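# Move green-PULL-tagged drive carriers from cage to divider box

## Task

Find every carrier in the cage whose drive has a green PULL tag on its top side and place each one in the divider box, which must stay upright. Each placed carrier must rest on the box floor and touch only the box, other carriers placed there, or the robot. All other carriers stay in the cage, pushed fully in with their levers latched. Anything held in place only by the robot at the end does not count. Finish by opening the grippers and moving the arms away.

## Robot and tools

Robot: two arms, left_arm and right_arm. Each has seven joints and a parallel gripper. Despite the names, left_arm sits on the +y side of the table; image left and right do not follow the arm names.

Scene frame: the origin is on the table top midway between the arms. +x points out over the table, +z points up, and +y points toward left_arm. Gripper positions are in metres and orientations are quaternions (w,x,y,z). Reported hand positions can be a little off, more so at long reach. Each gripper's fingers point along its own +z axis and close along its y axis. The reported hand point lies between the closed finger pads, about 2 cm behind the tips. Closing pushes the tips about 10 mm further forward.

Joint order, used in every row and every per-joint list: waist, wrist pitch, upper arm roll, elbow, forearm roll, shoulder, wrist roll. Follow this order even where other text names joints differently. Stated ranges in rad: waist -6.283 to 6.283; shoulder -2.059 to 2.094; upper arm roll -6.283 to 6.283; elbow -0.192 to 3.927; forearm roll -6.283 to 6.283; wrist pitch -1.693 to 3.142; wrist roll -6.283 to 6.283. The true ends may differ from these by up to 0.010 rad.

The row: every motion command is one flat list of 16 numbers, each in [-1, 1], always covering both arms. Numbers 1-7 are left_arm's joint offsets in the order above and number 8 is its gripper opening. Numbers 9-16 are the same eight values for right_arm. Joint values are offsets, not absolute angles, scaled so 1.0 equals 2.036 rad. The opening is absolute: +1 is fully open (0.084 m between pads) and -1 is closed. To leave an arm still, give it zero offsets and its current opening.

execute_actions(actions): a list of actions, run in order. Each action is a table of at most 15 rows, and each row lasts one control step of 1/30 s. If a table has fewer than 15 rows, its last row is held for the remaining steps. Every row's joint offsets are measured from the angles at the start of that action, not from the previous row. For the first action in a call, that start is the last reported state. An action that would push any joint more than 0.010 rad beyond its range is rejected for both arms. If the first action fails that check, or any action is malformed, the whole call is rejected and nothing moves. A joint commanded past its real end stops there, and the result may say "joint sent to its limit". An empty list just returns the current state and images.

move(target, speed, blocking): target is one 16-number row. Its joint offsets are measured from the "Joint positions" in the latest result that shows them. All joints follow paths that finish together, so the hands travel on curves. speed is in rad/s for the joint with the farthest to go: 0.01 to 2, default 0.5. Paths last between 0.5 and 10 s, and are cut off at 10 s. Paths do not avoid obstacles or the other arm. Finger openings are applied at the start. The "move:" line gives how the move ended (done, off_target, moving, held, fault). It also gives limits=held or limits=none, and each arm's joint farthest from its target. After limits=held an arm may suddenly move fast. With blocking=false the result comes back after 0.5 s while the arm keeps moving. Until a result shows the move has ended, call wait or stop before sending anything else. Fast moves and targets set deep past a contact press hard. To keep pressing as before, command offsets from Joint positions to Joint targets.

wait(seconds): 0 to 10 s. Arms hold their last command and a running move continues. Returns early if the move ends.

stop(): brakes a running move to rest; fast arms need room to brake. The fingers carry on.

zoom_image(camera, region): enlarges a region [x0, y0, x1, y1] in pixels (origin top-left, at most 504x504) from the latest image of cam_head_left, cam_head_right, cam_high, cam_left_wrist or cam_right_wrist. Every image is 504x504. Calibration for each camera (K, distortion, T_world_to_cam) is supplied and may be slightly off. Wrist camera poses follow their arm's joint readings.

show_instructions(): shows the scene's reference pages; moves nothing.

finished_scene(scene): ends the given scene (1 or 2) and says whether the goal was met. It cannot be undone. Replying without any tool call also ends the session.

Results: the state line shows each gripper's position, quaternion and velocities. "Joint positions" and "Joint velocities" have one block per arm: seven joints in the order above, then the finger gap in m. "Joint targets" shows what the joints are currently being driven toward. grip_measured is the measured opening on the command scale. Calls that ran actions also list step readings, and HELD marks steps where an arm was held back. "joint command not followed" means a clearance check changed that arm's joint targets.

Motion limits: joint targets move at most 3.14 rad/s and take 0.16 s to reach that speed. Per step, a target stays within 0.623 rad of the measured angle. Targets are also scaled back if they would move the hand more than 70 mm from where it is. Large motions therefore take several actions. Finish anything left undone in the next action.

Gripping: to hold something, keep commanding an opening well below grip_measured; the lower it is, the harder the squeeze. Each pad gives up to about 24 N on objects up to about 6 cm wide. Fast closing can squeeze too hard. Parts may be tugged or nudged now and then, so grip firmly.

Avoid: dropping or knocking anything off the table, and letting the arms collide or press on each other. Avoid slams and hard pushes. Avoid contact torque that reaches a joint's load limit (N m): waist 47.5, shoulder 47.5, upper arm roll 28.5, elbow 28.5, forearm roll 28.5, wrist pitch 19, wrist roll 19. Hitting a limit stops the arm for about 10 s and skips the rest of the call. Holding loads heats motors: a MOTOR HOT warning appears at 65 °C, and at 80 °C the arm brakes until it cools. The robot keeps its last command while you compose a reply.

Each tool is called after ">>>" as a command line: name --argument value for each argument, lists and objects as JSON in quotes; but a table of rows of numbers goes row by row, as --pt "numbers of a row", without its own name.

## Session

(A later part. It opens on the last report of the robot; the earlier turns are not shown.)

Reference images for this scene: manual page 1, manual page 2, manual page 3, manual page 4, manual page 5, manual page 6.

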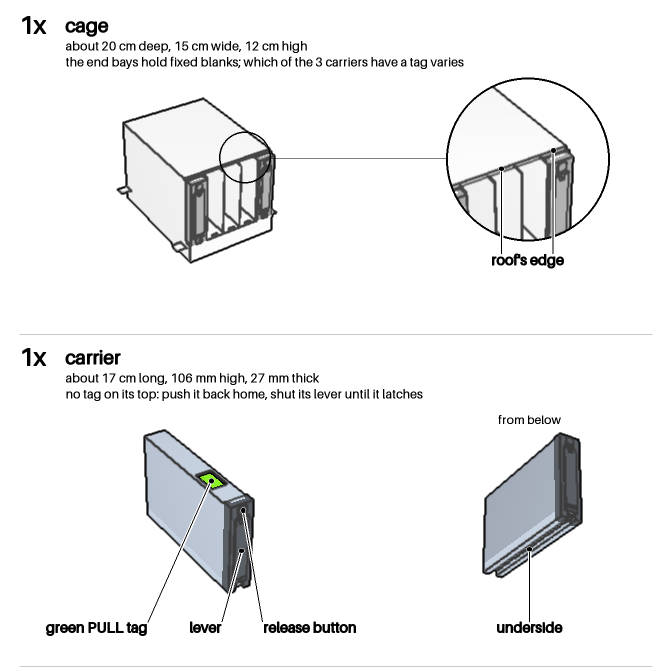

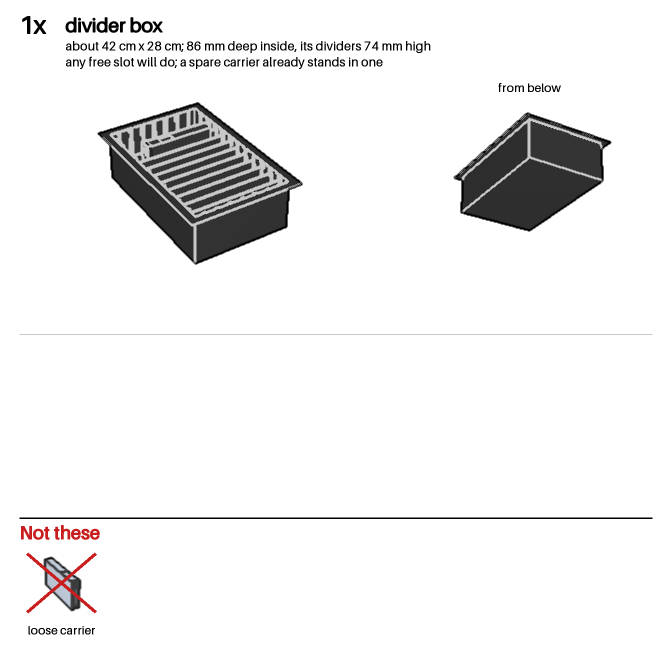

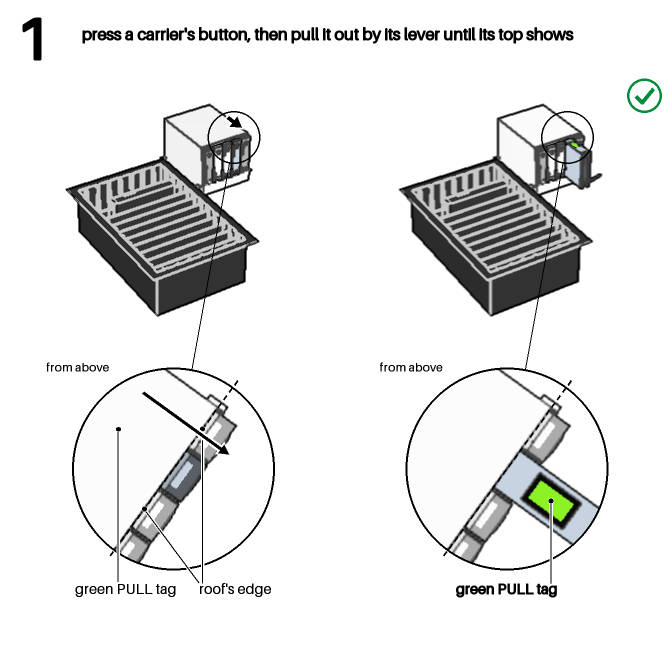

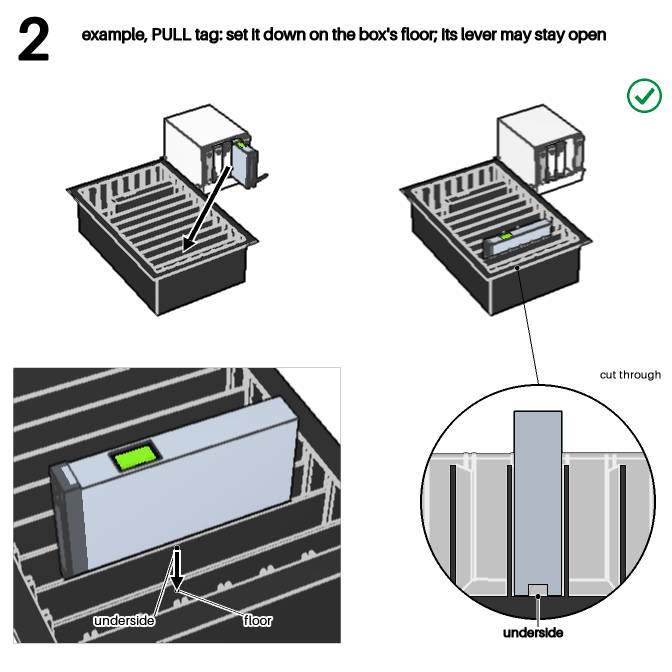

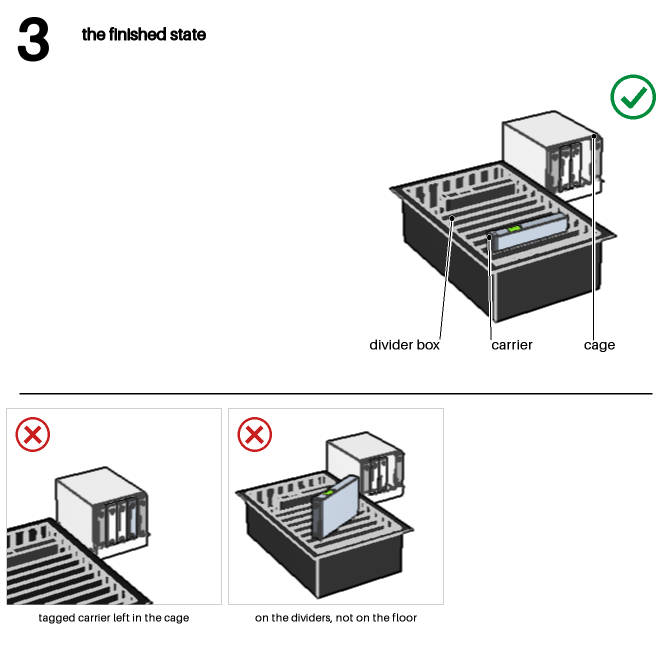

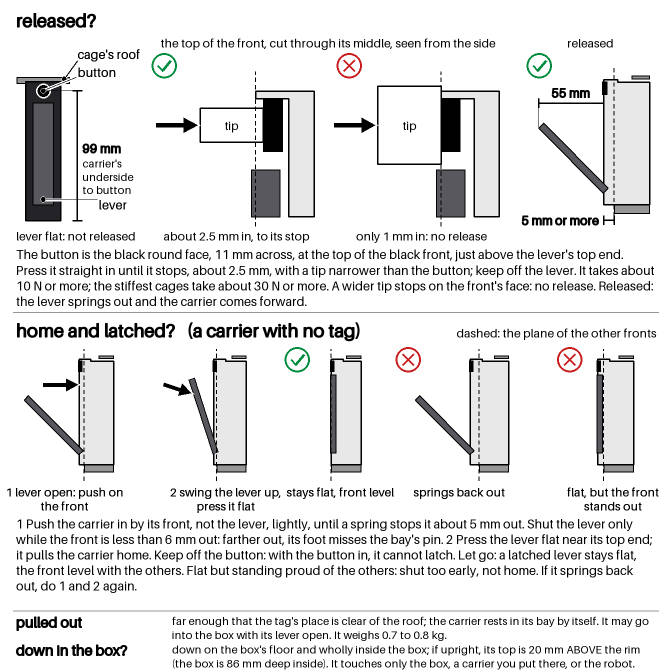

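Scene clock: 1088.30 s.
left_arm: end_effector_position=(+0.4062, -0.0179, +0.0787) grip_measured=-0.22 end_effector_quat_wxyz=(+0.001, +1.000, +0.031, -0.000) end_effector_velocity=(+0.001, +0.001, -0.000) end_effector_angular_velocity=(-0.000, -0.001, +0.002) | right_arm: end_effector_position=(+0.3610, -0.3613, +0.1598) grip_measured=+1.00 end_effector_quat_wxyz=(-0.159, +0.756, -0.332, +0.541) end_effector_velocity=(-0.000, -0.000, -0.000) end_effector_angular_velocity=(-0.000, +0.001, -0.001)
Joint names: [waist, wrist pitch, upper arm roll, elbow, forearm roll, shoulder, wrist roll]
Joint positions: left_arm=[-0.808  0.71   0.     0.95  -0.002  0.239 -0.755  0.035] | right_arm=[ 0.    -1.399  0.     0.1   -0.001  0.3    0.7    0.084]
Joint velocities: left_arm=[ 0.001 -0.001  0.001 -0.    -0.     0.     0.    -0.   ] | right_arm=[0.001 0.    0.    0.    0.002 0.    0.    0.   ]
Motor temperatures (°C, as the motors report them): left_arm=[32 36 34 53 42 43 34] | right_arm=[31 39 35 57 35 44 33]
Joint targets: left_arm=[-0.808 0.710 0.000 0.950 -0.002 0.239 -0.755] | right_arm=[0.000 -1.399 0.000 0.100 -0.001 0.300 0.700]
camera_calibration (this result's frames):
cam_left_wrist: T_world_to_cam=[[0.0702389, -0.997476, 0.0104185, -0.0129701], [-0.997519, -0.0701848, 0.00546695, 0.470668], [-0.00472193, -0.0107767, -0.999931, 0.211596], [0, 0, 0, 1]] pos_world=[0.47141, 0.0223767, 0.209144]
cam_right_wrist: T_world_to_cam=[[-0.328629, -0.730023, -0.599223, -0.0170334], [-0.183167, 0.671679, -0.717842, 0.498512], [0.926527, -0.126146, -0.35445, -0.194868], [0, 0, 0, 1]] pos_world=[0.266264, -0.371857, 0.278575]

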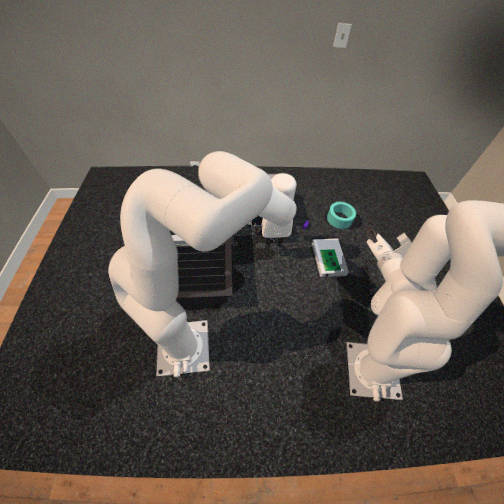

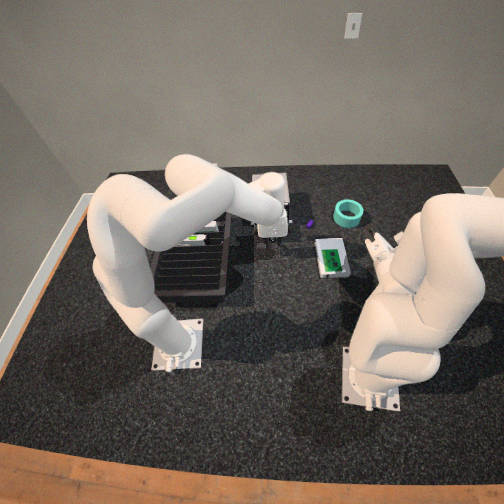

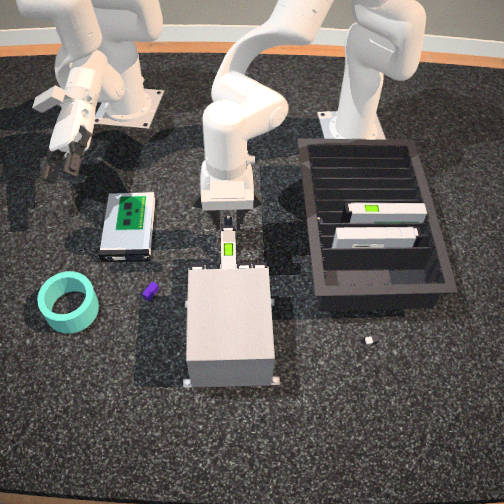

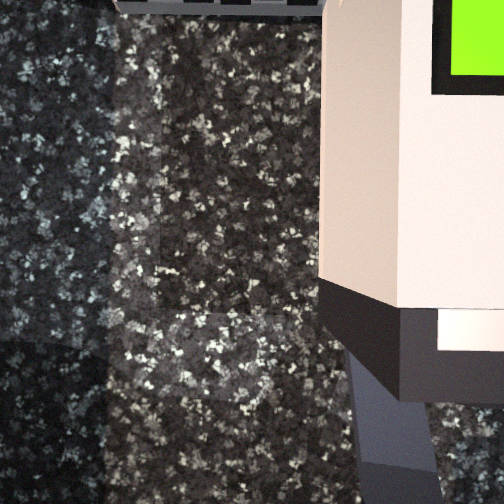

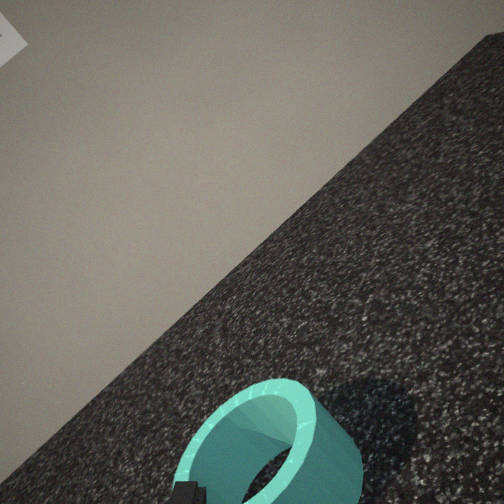

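>>> move --target '[0,0.1093,0,0.0405,0,-0.0683,0,-0.2, 0,0,0,0,0,0,0,1]' --speed 0.3

Scene clock: 1093.03 s.
left_arm: end_effector_position=(+0.4060, -0.0178, +0.1595) grip_measured=-0.22 end_effector_quat_wxyz=(+0.000, +1.000, +0.031, -0.001) end_effector_velocity=(+0.001, -0.000, +0.002) end_effector_angular_velocity=(-0.003, -0.004, +0.001) | right_arm: end_effector_position=(+0.3610, -0.3613, +0.1598) grip_measured=+1.00 end_effector_quat_wxyz=(-0.159, +0.756, -0.332, +0.541) end_effector_velocity=(+0.000, -0.000, -0.000) end_effector_angular_velocity=(+0.001, +0.000, -0.000)
Joint names: [waist, wrist pitch, upper arm roll, elbow, forearm roll, shoulder, wrist roll]
Joint positions: left_arm=[-0.808  0.932  0.     1.032 -0.002  0.101 -0.755  0.035] | right_arm=[ 0.    -1.399  0.     0.1   -0.001  0.3    0.7    0.084]
Joint velocities: left_arm=[ 0.     0.     0.002  0.002 -0.    -0.003  0.     0.   ] | right_arm=[-0.001  0.001  0.     0.    -0.    -0.     0.001  0.   ]
Motor temperatures (°C, as the motors report them): left_arm=[32 36 34 53 42 43 34] | right_arm=[31 39 35 57 35 44 33]
Joint targets: left_arm=[-0.808 0.932 0.000 1.032 -0.002 0.100 -0.755] | right_arm=[0.000 -1.399 0.000 0.100 -0.001 0.300 0.700]
move: done; limits=none; left_arm: farthest joint: the shoulder, 0.001 radians from its target (0.139 radians at the start); right_arm: farthest joint: the waist, 0.000 radians from its target (0.000 radians at the start)
camera_calibration (this result's frames):
cam_left_wrist: T_world_to_cam=[[0.0700146, -0.9975, 0.00956503, -0.0134934], [-0.997528, -0.0699521, 0.0067232, 0.469824], [-0.0060373, -0.0100121, -0.999932, 0.292922], [0, 0, 0, 1]] pos_world=[0.471376, 0.0223383, 0.289873]
cam_right_wrist: T_world_to_cam=[[-0.328629, -0.730023, -0.599223, -0.0170334], [-0.183167, 0.671679, -0.717842, 0.498512], [0.926527, -0.126146, -0.35445, -0.194868], [0, 0, 0, 1]] pos_world=[0.266264, -0.371857, 0.278575]

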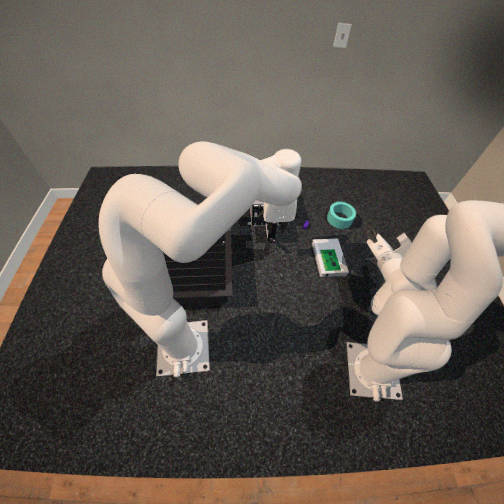

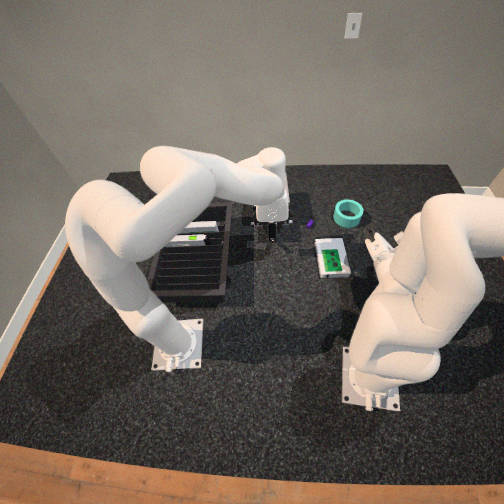

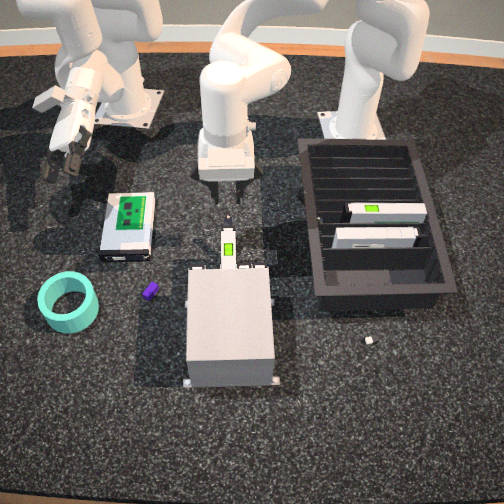

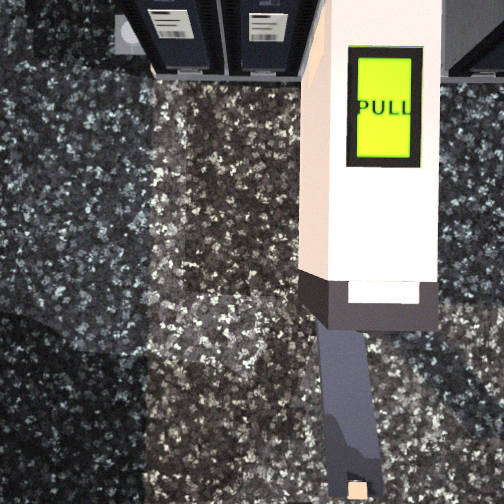

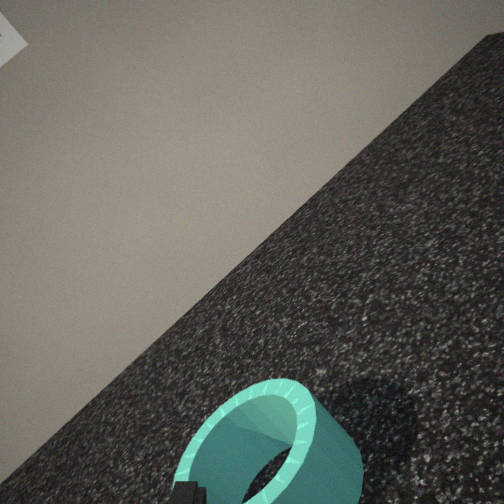

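>>> move --target '[0.0683,0.0523,0,0.193,0,0.1402,0.0683,0.1, 0,0,0,0,0,0,0,1]' --speed 0.5

Scene clock: 1107.63 s.
left_arm: end_effector_position=(+0.5220, -0.0120, +0.1604) grip_measured=+0.09 end_effector_quat_wxyz=(+0.001, +1.000, +0.030, -0.000) end_effector_velocity=(+0.001, +0.002, -0.001) end_effector_angular_velocity=(+0.002, +0.002, +0.002) | right_arm: end_effector_position=(+0.3610, -0.3613, +0.1598) grip_measured=+1.00 end_effector_quat_wxyz=(-0.159, +0.756, -0.332, +0.541) end_effector_velocity=(-0.000, -0.000, -0.001) end_effector_angular_velocity=(+0.000, +0.002, -0.000)
Joint names: [waist, wrist pitch, upper arm roll, elbow, forearm roll, shoulder, wrist roll]
Joint positions: left_arm=[-0.669  1.039  0.     1.425 -0.002  0.386 -0.616  0.048] | right_arm=[ 0.    -1.399  0.     0.1   -0.001  0.3    0.7    0.084]
Joint velocities: left_arm=[ 0.002  0.001  0.001  0.002  0.     0.003  0.002 -0.   ] | right_arm=[-0.     0.001 -0.    -0.001  0.    -0.     0.    -0.   ]
Motor temperatures (°C, as the motors report them): left_arm=[32 36 34 54 42 43 34] | right_arm=[31 39 35 57 35 44 33]
Joint targets: left_arm=[-0.669 1.039 0.000 1.425 -0.002 0.386 -0.616] | right_arm=[0.000 -1.399 0.000 0.100 -0.001 0.300 0.700]
move: done; limits=none; left_arm: farthest joint: the shoulder, 0.001 radians from its target (0.286 radians at the start); right_arm: farthest joint: the waist, 0.000 radians from its target (0.000 radians at the start)
camera_calibration (this result's frames):
cam_left_wrist: T_world_to_cam=[[0.0696277, -0.997518, 0.0104487, -0.015789], [-0.99756, -0.0695694, 0.00583839, 0.586098], [-0.00509699, -0.0108297, -0.999928, 0.294022], [0, 0, 0, 1]] pos_world=[0.587266, 0.0282089, 0.290744]
cam_right_wrist: T_world_to_cam=[[-0.328629, -0.730024, -0.599223, -0.0170334], [-0.183167, 0.671679, -0.717842, 0.498512], [0.926527, -0.126146, -0.35445, -0.194868], [0, 0, 0, 1]] pos_world=[0.266264, -0.371857, 0.278575]

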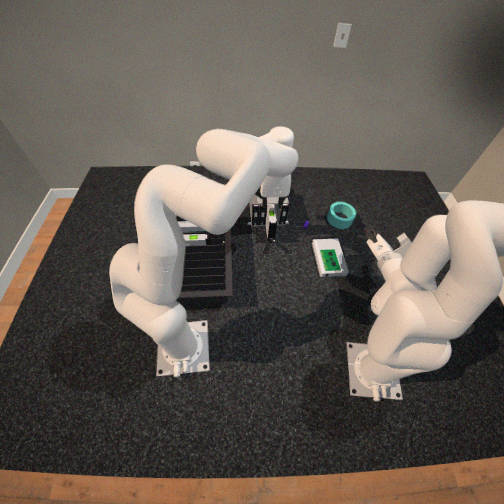

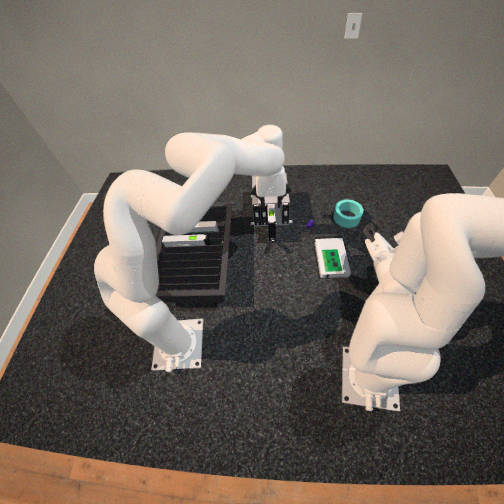

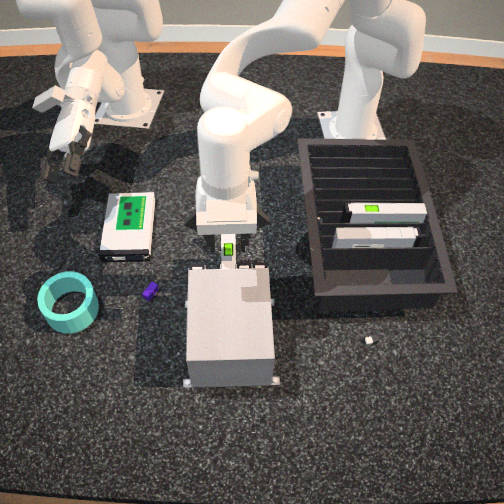

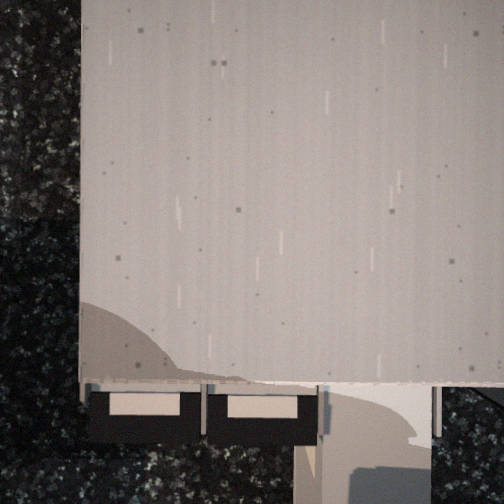

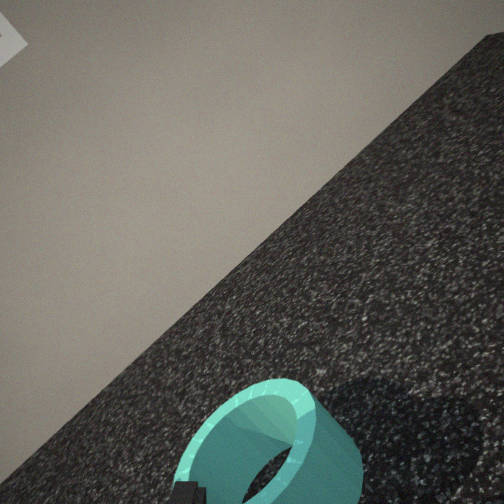

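>>> move --target '[0.0012,-0.0574,0,-0.0279,0,0.0295,0.0012,0.1, 0,0,0,0,0,0,0,1]' --speed 0.12

>>> execute_actions --actions '[[[0,0,0,0,0,0,0,0.0, 0,0,0,0,0,0,0,1],[0,0,0,0,0,0,0,-0.05, 0,0,0,0,0,0,0,1],[0,0,0,0,0,0,0,-0.1, 0,0,0,0,0,0,0,1],[0,0,0,0,0,0,0,-0.15, 0,0,0,0,0,0,0,1],[0,0,0,0,0,0,0,-0.2, 0,0,0,0,0,0,0,1],[0,0,0,0,0,0,0,-0.24, 0,0,0,0,0,0,0,1],[0,0,0,0,0,0,0,-0.27, 0,0,0,0,0,0,0,1],[0,0,0,0,0,0,0,-0.3, 0,0,0,0,0,0,0,1],[0,0,0,0,0,0,0,-0.33, 0,0,0,0,0,0,0,1],[0,0,0,0,0,0,0,-0.36, 0,0,0,0,0,0,0,1],[0,0,0,0,0,0,0,-0.4, 0,0,0,0,0,0,0,1],[0,0,0,0,0,0,0,-0.45, 0,0,0,0,0,0,0,1],[0,0,0,0,0,0,0,-0.5, 0,0,0,0,0,0,0,1],[0,0,0,0,0,0,0,-0.55, 0,0,0,0,0,0,0,1],[0,0,0,0,0,0,0,-0.6, 0,0,0,0,0,0,0,1]],[[0,0,0,0,0,0,0,-0.7, 0,0,0,0,0,0,0,1],[0,0,0,0,0,0,0,-0.75, 0,0,0,0,0,0,0,1],[0,0,0,0,0,0,0,-0.8, 0,0,0,0,0,0,0,1],[0,0,0,0,0,0,0,-0.85, 0,0,0,0,0,0,0,1],[0,0,0,0,0,0,0,-0.9, 0,0,0,0,0,0,0,1],[0,0,0,0,0,0,0,-1, 0,0,0,0,0,0,0,1]]]'

Scene clock: 1123.67 s.
left_arm: end_effector_position=(+0.5229, -0.0109, +0.1124) grip_measured=+0.09 end_effector_quat_wxyz=(+0.001, +1.000, +0.030, +0.000) end_effector_velocity=(+0.000, +0.001, -0.002) end_effector_angular_velocity=(+0.001, +0.000, +0.002) | right_arm: end_effector_position=(+0.3610, -0.3613, +0.1598) grip_measured=+1.00 end_effector_quat_wxyz=(-0.159, +0.756, -0.332, +0.541) end_effector_velocity=(+0.000, -0.000, +0.000) end_effector_angular_velocity=(+0.000, -0.002, -0.001)
Joint names: [waist, wrist pitch, upper arm roll, elbow, forearm roll, shoulder, wrist roll]
Joint positions: left_arm=[-0.667  0.922  0.     1.368 -0.002  0.445 -0.613  0.048] | right_arm=[ 0.    -1.399  0.     0.1   -0.001  0.3    0.7    0.084]
Joint velocities: left_arm=[ 0.    -0.003  0.002 -0.001  0.     0.002 -0.     0.   ] | right_arm=[-0.    -0.001  0.     0.001  0.001  0.     0.001  0.   ]
Motor temperatures (°C, as the motors report them): left_arm=[32 36 34 55 42 44 34] | right_arm=[31 39 35 57 35 44 33]
Joint targets: left_arm=[-0.667 0.922 0.000 1.368 -0.002 0.446 -0.613] | right_arm=[0.000 -1.399 0.000 0.100 -0.001 0.300 0.700]
move: done; limits=none; left_arm: farthest joint: the shoulder, 0.001 radians from its target (0.060 radians at the start); right_arm: farthest joint: the waist, 0.000 radians from its target (0.000 radians at the start)
camera_calibration (this result's frames):
cam_left_wrist: T_world_to_cam=[[0.0697518, -0.997508, 0.0106308, -0.0143443], [-0.997553, -0.0696973, 0.00541388, 0.587415], [-0.00465946, -0.0109824, -0.999929, 0.245851], [0, 0, 0, 1]] pos_world=[0.588124, 0.0293326, 0.242806]
cam_right_wrist: T_world_to_cam=[[-0.328629, -0.730024, -0.599223, -0.0170335], [-0.183167, 0.671679, -0.717842, 0.498512], [0.926527, -0.126146, -0.35445, -0.194868], [0, 0, 0, 1]] pos_world=[0.266264, -0.371857, 0.278575]

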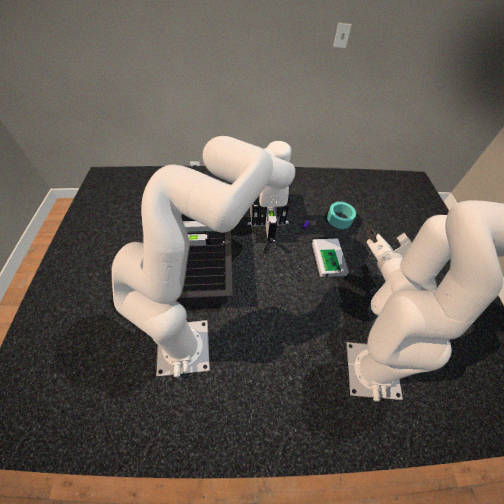

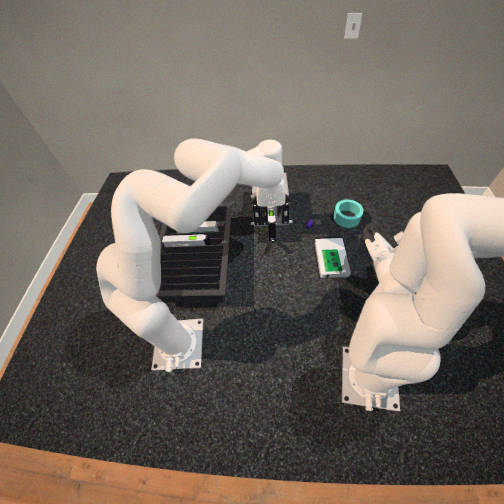

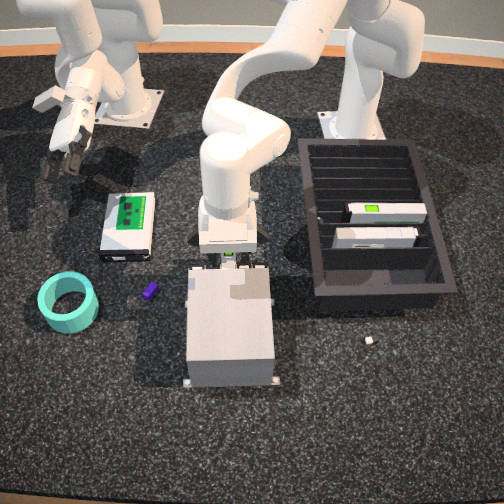

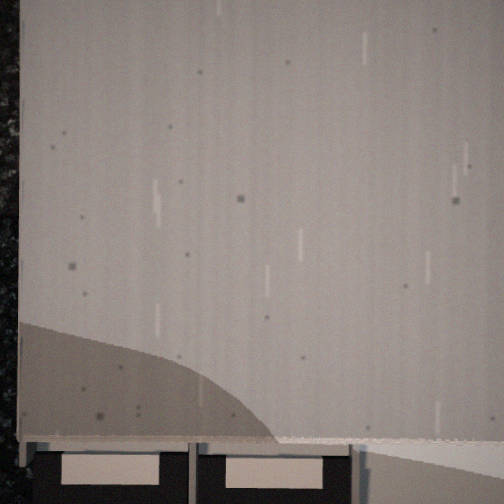

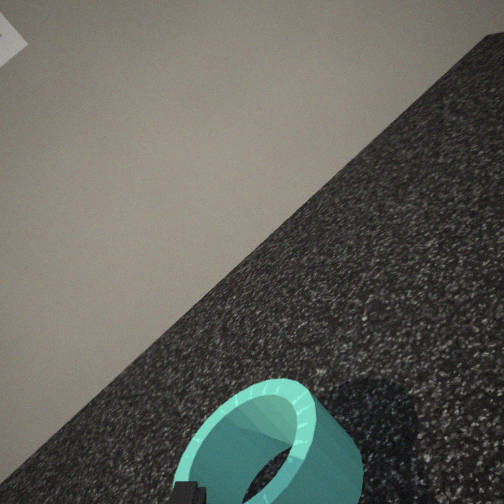

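Scene clock: 1124.67 s.
left_arm: end_effector_position=(+0.5229, -0.0111, +0.1125) grip_measured=-0.40 end_effector_quat_wxyz=(+0.001, +1.000, +0.030, +0.000) end_effector_velocity=(-0.000, -0.001, +0.000) end_effector_angular_velocity=(-0.001, +0.000, -0.001) | right_arm: end_effector_position=(+0.3610, -0.3613, +0.1598) grip_measured=+1.00 end_effector_quat_wxyz=(-0.159, +0.756, -0.332, +0.541) end_effector_velocity=(+0.000, +0.001, +0.000) end_effector_angular_velocity=(+0.000, -0.000, +0.003)
Joint names: [waist, wrist pitch, upper arm roll, elbow, forearm roll, shoulder, wrist roll]
Joint positions: left_arm=[-0.667  0.922 -0.     1.368 -0.002  0.445 -0.613  0.027] | right_arm=[ 0.    -1.399  0.     0.1   -0.001  0.3    0.7    0.084]
Joint velocities: left_arm=[-0.     0.    -0.001  0.     0.    -0.    -0.    -0.   ] | right_arm=[ 0.001  0.001 -0.     0.001 -0.002 -0.     0.     0.   ]
Motor temperatures (°C, as the motors report them): left_arm=[32 36 34 55 42 44 34] | right_arm=[31 39 35 57 35 44 33]
Joint targets: left_arm=[-0.667 0.922 -0.000 1.368 -0.002 0.445 -0.613] | right_arm=[0.000 -1.399 0.000 0.100 -0.001 0.300 0.700]
Step readings (joint positions; steps 1 to 15: 1st action; 16 to 30: 2nd action):
0: left_arm=[-0.667 0.922 0.000 1.368 -0.002 0.445 -0.613] | right_arm=[0.000 -1.399 0.000 0.100 -0.001 0.300 0.700]
1: left_arm=[-0.667 0.922 0.000 1.368 -0.002 0.445 -0.613] | right_arm=[0.000 -1.399 0.000 0.100 -0.001 0.300 0.700]
2: left_arm=[-0.667 0.922 0.000 1.368 -0.002 0.446 -0.613] | right_arm=[0.000 -1.399 0.000 0.100 -0.001 0.300 0.700]
4: left_arm=[-0.667 0.922 0.000 1.368 -0.002 0.445 -0.613] | right_arm=[0.000 -1.399 0.000 0.100 -0.001 0.300 0.700]
8: left_arm=[-0.667 0.922 0.000 1.368 -0.002 0.445 -0.613] | right_arm=[0.000 -1.399 0.000 0.100 -0.001 0.300 0.700]
15: left_arm=[-0.667 0.922 -0.000 1.368 -0.002 0.445 -0.613] | right_arm=[0.000 -1.399 0.000 0.100 -0.001 0.300 0.700]
16: left_arm=[-0.667 0.922 -0.000 1.368 -0.002 0.445 -0.613] | right_arm=[0.000 -1.399 0.000 0.100 -0.001 0.300 0.700]
17: left_arm=[-0.667 0.922 -0.000 1.368 -0.002 0.445 -0.613] | right_arm=[0.000 -1.399 0.000 0.100 -0.001 0.300 0.700]
19: left_arm=[-0.667 0.922 -0.000 1.368 -0.002 0.445 -0.613] | right_arm=[0.000 -1.399 0.000 0.100 -0.001 0.300 0.700]
23: left_arm=[-0.667 0.922 -0.000 1.368 -0.002 0.445 -0.613] | right_arm=[0.000 -1.399 0.000 0.100 -0.001 0.300 0.700]
30: Joint positions above
camera_calibration (this result's frames):
cam_left_wrist: T_world_to_cam=[[0.0695092, -0.997521, 0.0109818, -0.0144782], [-0.997571, -0.0694549, 0.0052524, 0.587414], [-0.00447664, -0.0113202, -0.999926, 0.245795], [0, 0, 0, 1]] pos_world=[0.588094, 0.0291389, 0.242851]
cam_right_wrist: T_world_to_cam=[[-0.328629, -0.730023, -0.599223, -0.0170334], [-0.183167, 0.671679, -0.717842, 0.498512], [0.926527, -0.126146, -0.35445, -0.194868], [0, 0, 0, 1]] pos_world=[0.266264, -0.371857, 0.278575]

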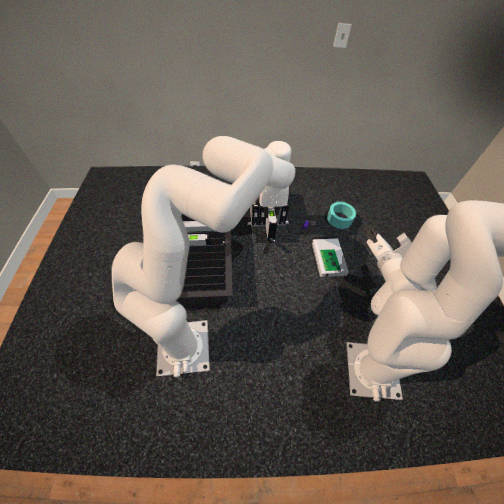

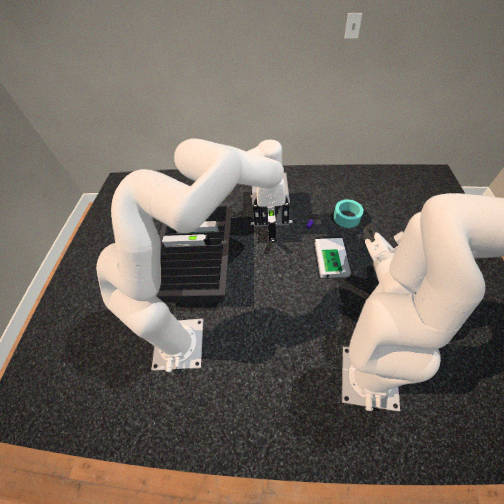

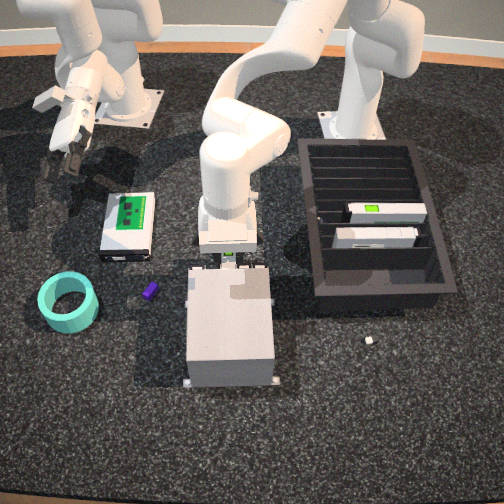

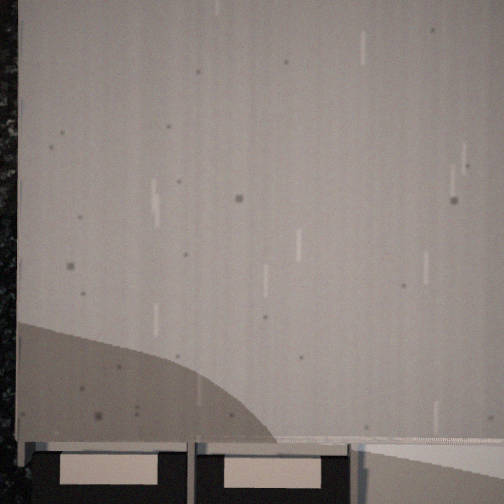

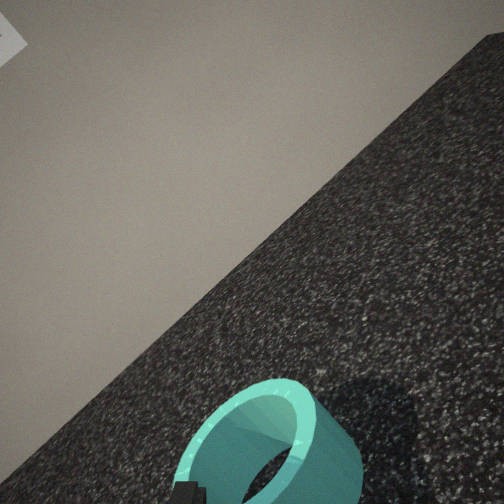

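>>> move --target '[-0.0167,-0.0176,0,-0.0579,0,-0.0398,-0.0167,-1, 0,0,0,0,0,0,0,1]' --speed 0.15

Scene clock: 1129.23 s.
left_arm: end_effector_position=(+0.4908, -0.0131, +0.1137) grip_measured=-0.40 end_effector_quat_wxyz=(+0.001, +1.000, +0.030, -0.000) end_effector_velocity=(+0.000, +0.001, -0.000) end_effector_angular_velocity=(+0.001, -0.001, +0.001) | right_arm: end_effector_position=(+0.3610, -0.3613, +0.1598) grip_measured=+1.00 end_effector_quat_wxyz=(-0.159, +0.756, -0.332, +0.541) end_effector_velocity=(-0.000, -0.000, -0.000) end_effector_angular_velocity=(-0.000, +0.000, -0.001)
Joint names: [waist, wrist pitch, upper arm roll, elbow, forearm roll, shoulder, wrist roll]
Joint positions: left_arm=[-0.701  0.886 -0.     1.251 -0.002  0.365 -0.647  0.027] | right_arm=[ 0.    -1.399  0.     0.1   -0.001  0.3    0.7    0.084]
Joint velocities: left_arm=[ 0.    -0.002  0.002 -0.003  0.001 -0.002  0.     0.   ] | right_arm=[-0.     0.     0.    -0.     0.001 -0.     0.     0.   ]
Motor temperatures (°C, as the motors report them): left_arm=[32 36 34 55 42 44 34] | right_arm=[31 39 35 57 35 44 33]
Joint targets: left_arm=[-0.701 0.886 -0.000 1.250 -0.002 0.364 -0.647] | right_arm=[0.000 -1.399 0.000 0.100 -0.001 0.300 0.700]
move: done; limits=none; left_arm: farthest joint: the shoulder, 0.001 radians from its target (0.081 radians at the start); right_arm: farthest joint: the waist, 0.000 radians from its target (0.000 radians at the start)
camera_calibration (this result's frames):
cam_left_wrist: T_world_to_cam=[[0.0694172, -0.997536, 0.0102036, -0.0140487], [-0.997572, -0.0693549, 0.00634704, 0.555174], [-0.00562373, -0.0106194, -0.999928, 0.247488], [0, 0, 0, 1]] pos_world=[0.556193, 0.0271181, 0.244089]
cam_right_wrist: T_world_to_cam=[[-0.328629, -0.730023, -0.599223, -0.0170334], [-0.183167, 0.671679, -0.717842, 0.498512], [0.926527, -0.126146, -0.35445, -0.194868], [0, 0, 0, 1]] pos_world=[0.266264, -0.371857, 0.278575]

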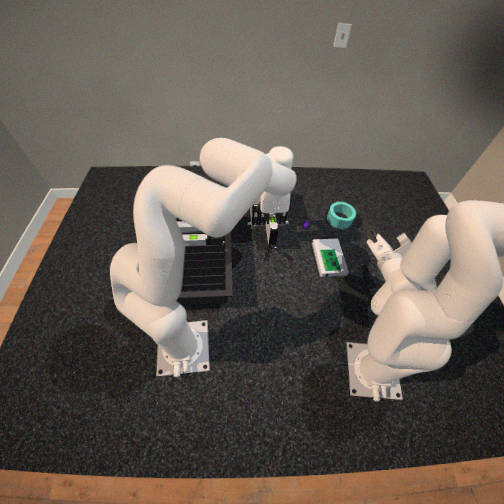

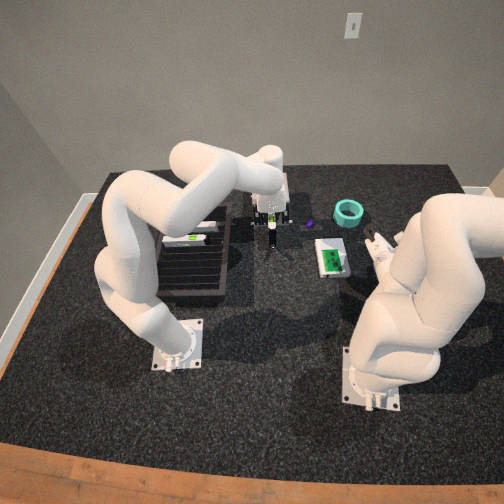

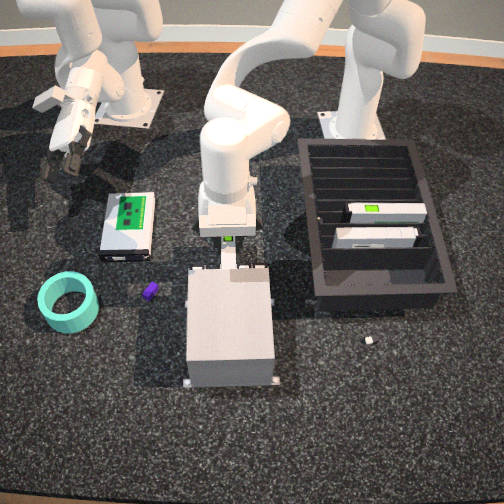

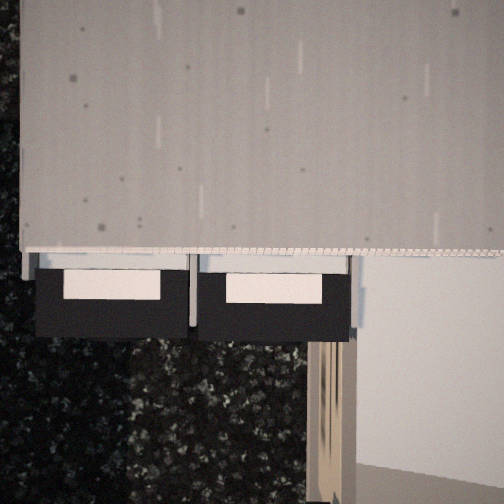

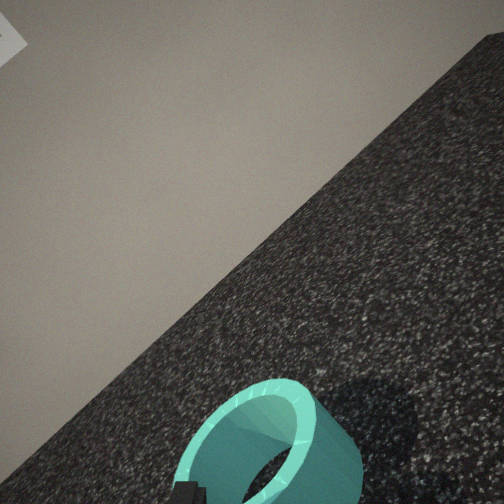

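>>> move --target '[-0.0182,-0.017,0,-0.0544,0,-0.0374,-0.0182,-1, 0,0,0,0,0,0,0,1]' --speed 0.15

Scene clock: 1133.23 s.
left_arm: end_effector_position=(+0.4589, -0.0148, +0.1140) grip_measured=-0.40 end_effector_quat_wxyz=(+0.001, +1.000, +0.030, -0.000) end_effector_velocity=(-0.001, -0.000, -0.000) end_effector_angular_velocity=(+0.001, +0.001, -0.000) | right_arm: end_effector_position=(+0.3610, -0.3613, +0.1598) grip_measured=+1.00 end_effector_quat_wxyz=(-0.159, +0.756, -0.332, +0.541) end_effector_velocity=(-0.000, -0.000, +0.000) end_effector_angular_velocity=(-0.000, -0.000, -0.001)
Joint names: [waist, wrist pitch, upper arm roll, elbow, forearm roll, shoulder, wrist roll]
Joint positions: left_arm=[-0.738  0.851 -0.     1.14  -0.002  0.289 -0.684  0.027] | right_arm=[ 0.    -1.399  0.     0.1   -0.001  0.3    0.7    0.084]
Joint velocities: left_arm=[-0.    -0.    -0.001 -0.004  0.    -0.002 -0.002  0.   ] | right_arm=[ 0.    -0.001  0.    -0.001  0.002  0.     0.     0.   ]
Motor temperatures (°C, as the motors report them): left_arm=[32 36 34 56 42 44 34] | right_arm=[31 39 35 57 35 44 33]
Joint targets: left_arm=[-0.738 0.851 -0.000 1.140 -0.002 0.289 -0.684] | right_arm=[0.000 -1.399 0.000 0.100 -0.001 0.300 0.700]
move: done; limits=none; left_arm: farthest joint: the waist, 0.000 radians from its target (0.037 radians at the start); right_arm: farthest joint: the waist, 0.000 radians from its target (0.000 radians at the start)
camera_calibration (this result's frames):
cam_left_wrist: T_world_to_cam=[[0.0693142, -0.99754, 0.0104245, -0.0135897], [-0.997581, -0.0692539, 0.00604125, 0.523222], [-0.00530446, -0.010818, -0.999927, 0.247402], [0, 0, 0, 1]] pos_world=[0.52421, 0.0253553, 0.244365]
cam_right_wrist: T_world_to_cam=[[-0.328629, -0.730023, -0.599223, -0.0170334], [-0.183167, 0.671679, -0.717842, 0.498512], [0.926527, -0.126146, -0.35445, -0.194868], [0, 0, 0, 1]] pos_world=[0.266264, -0.371857, 0.278575]

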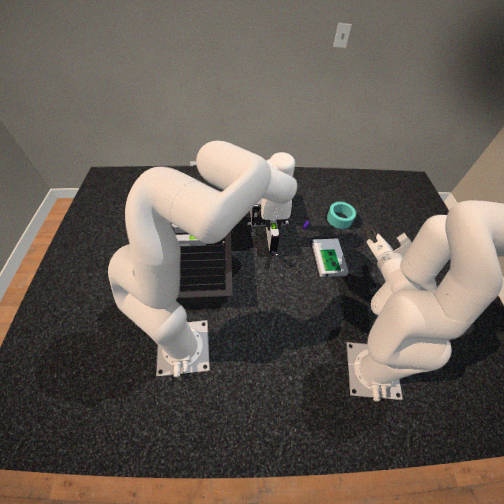

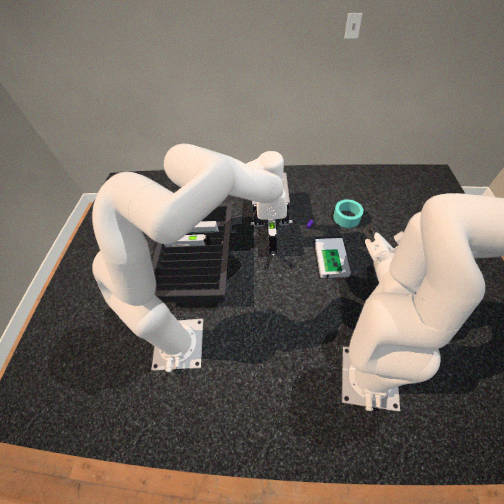

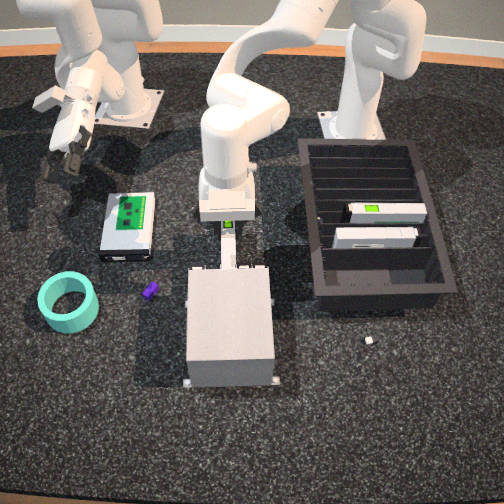

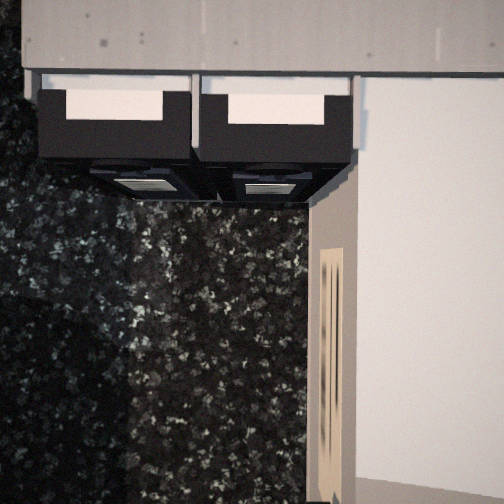

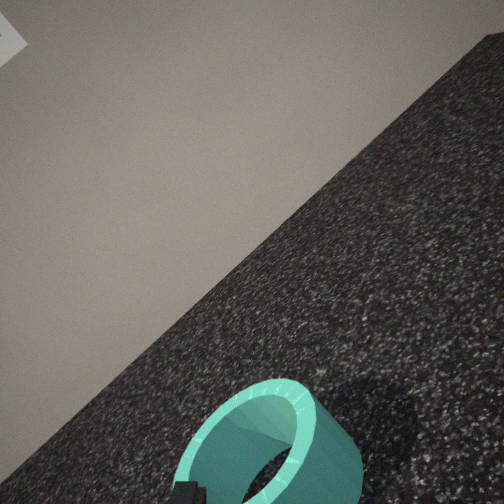

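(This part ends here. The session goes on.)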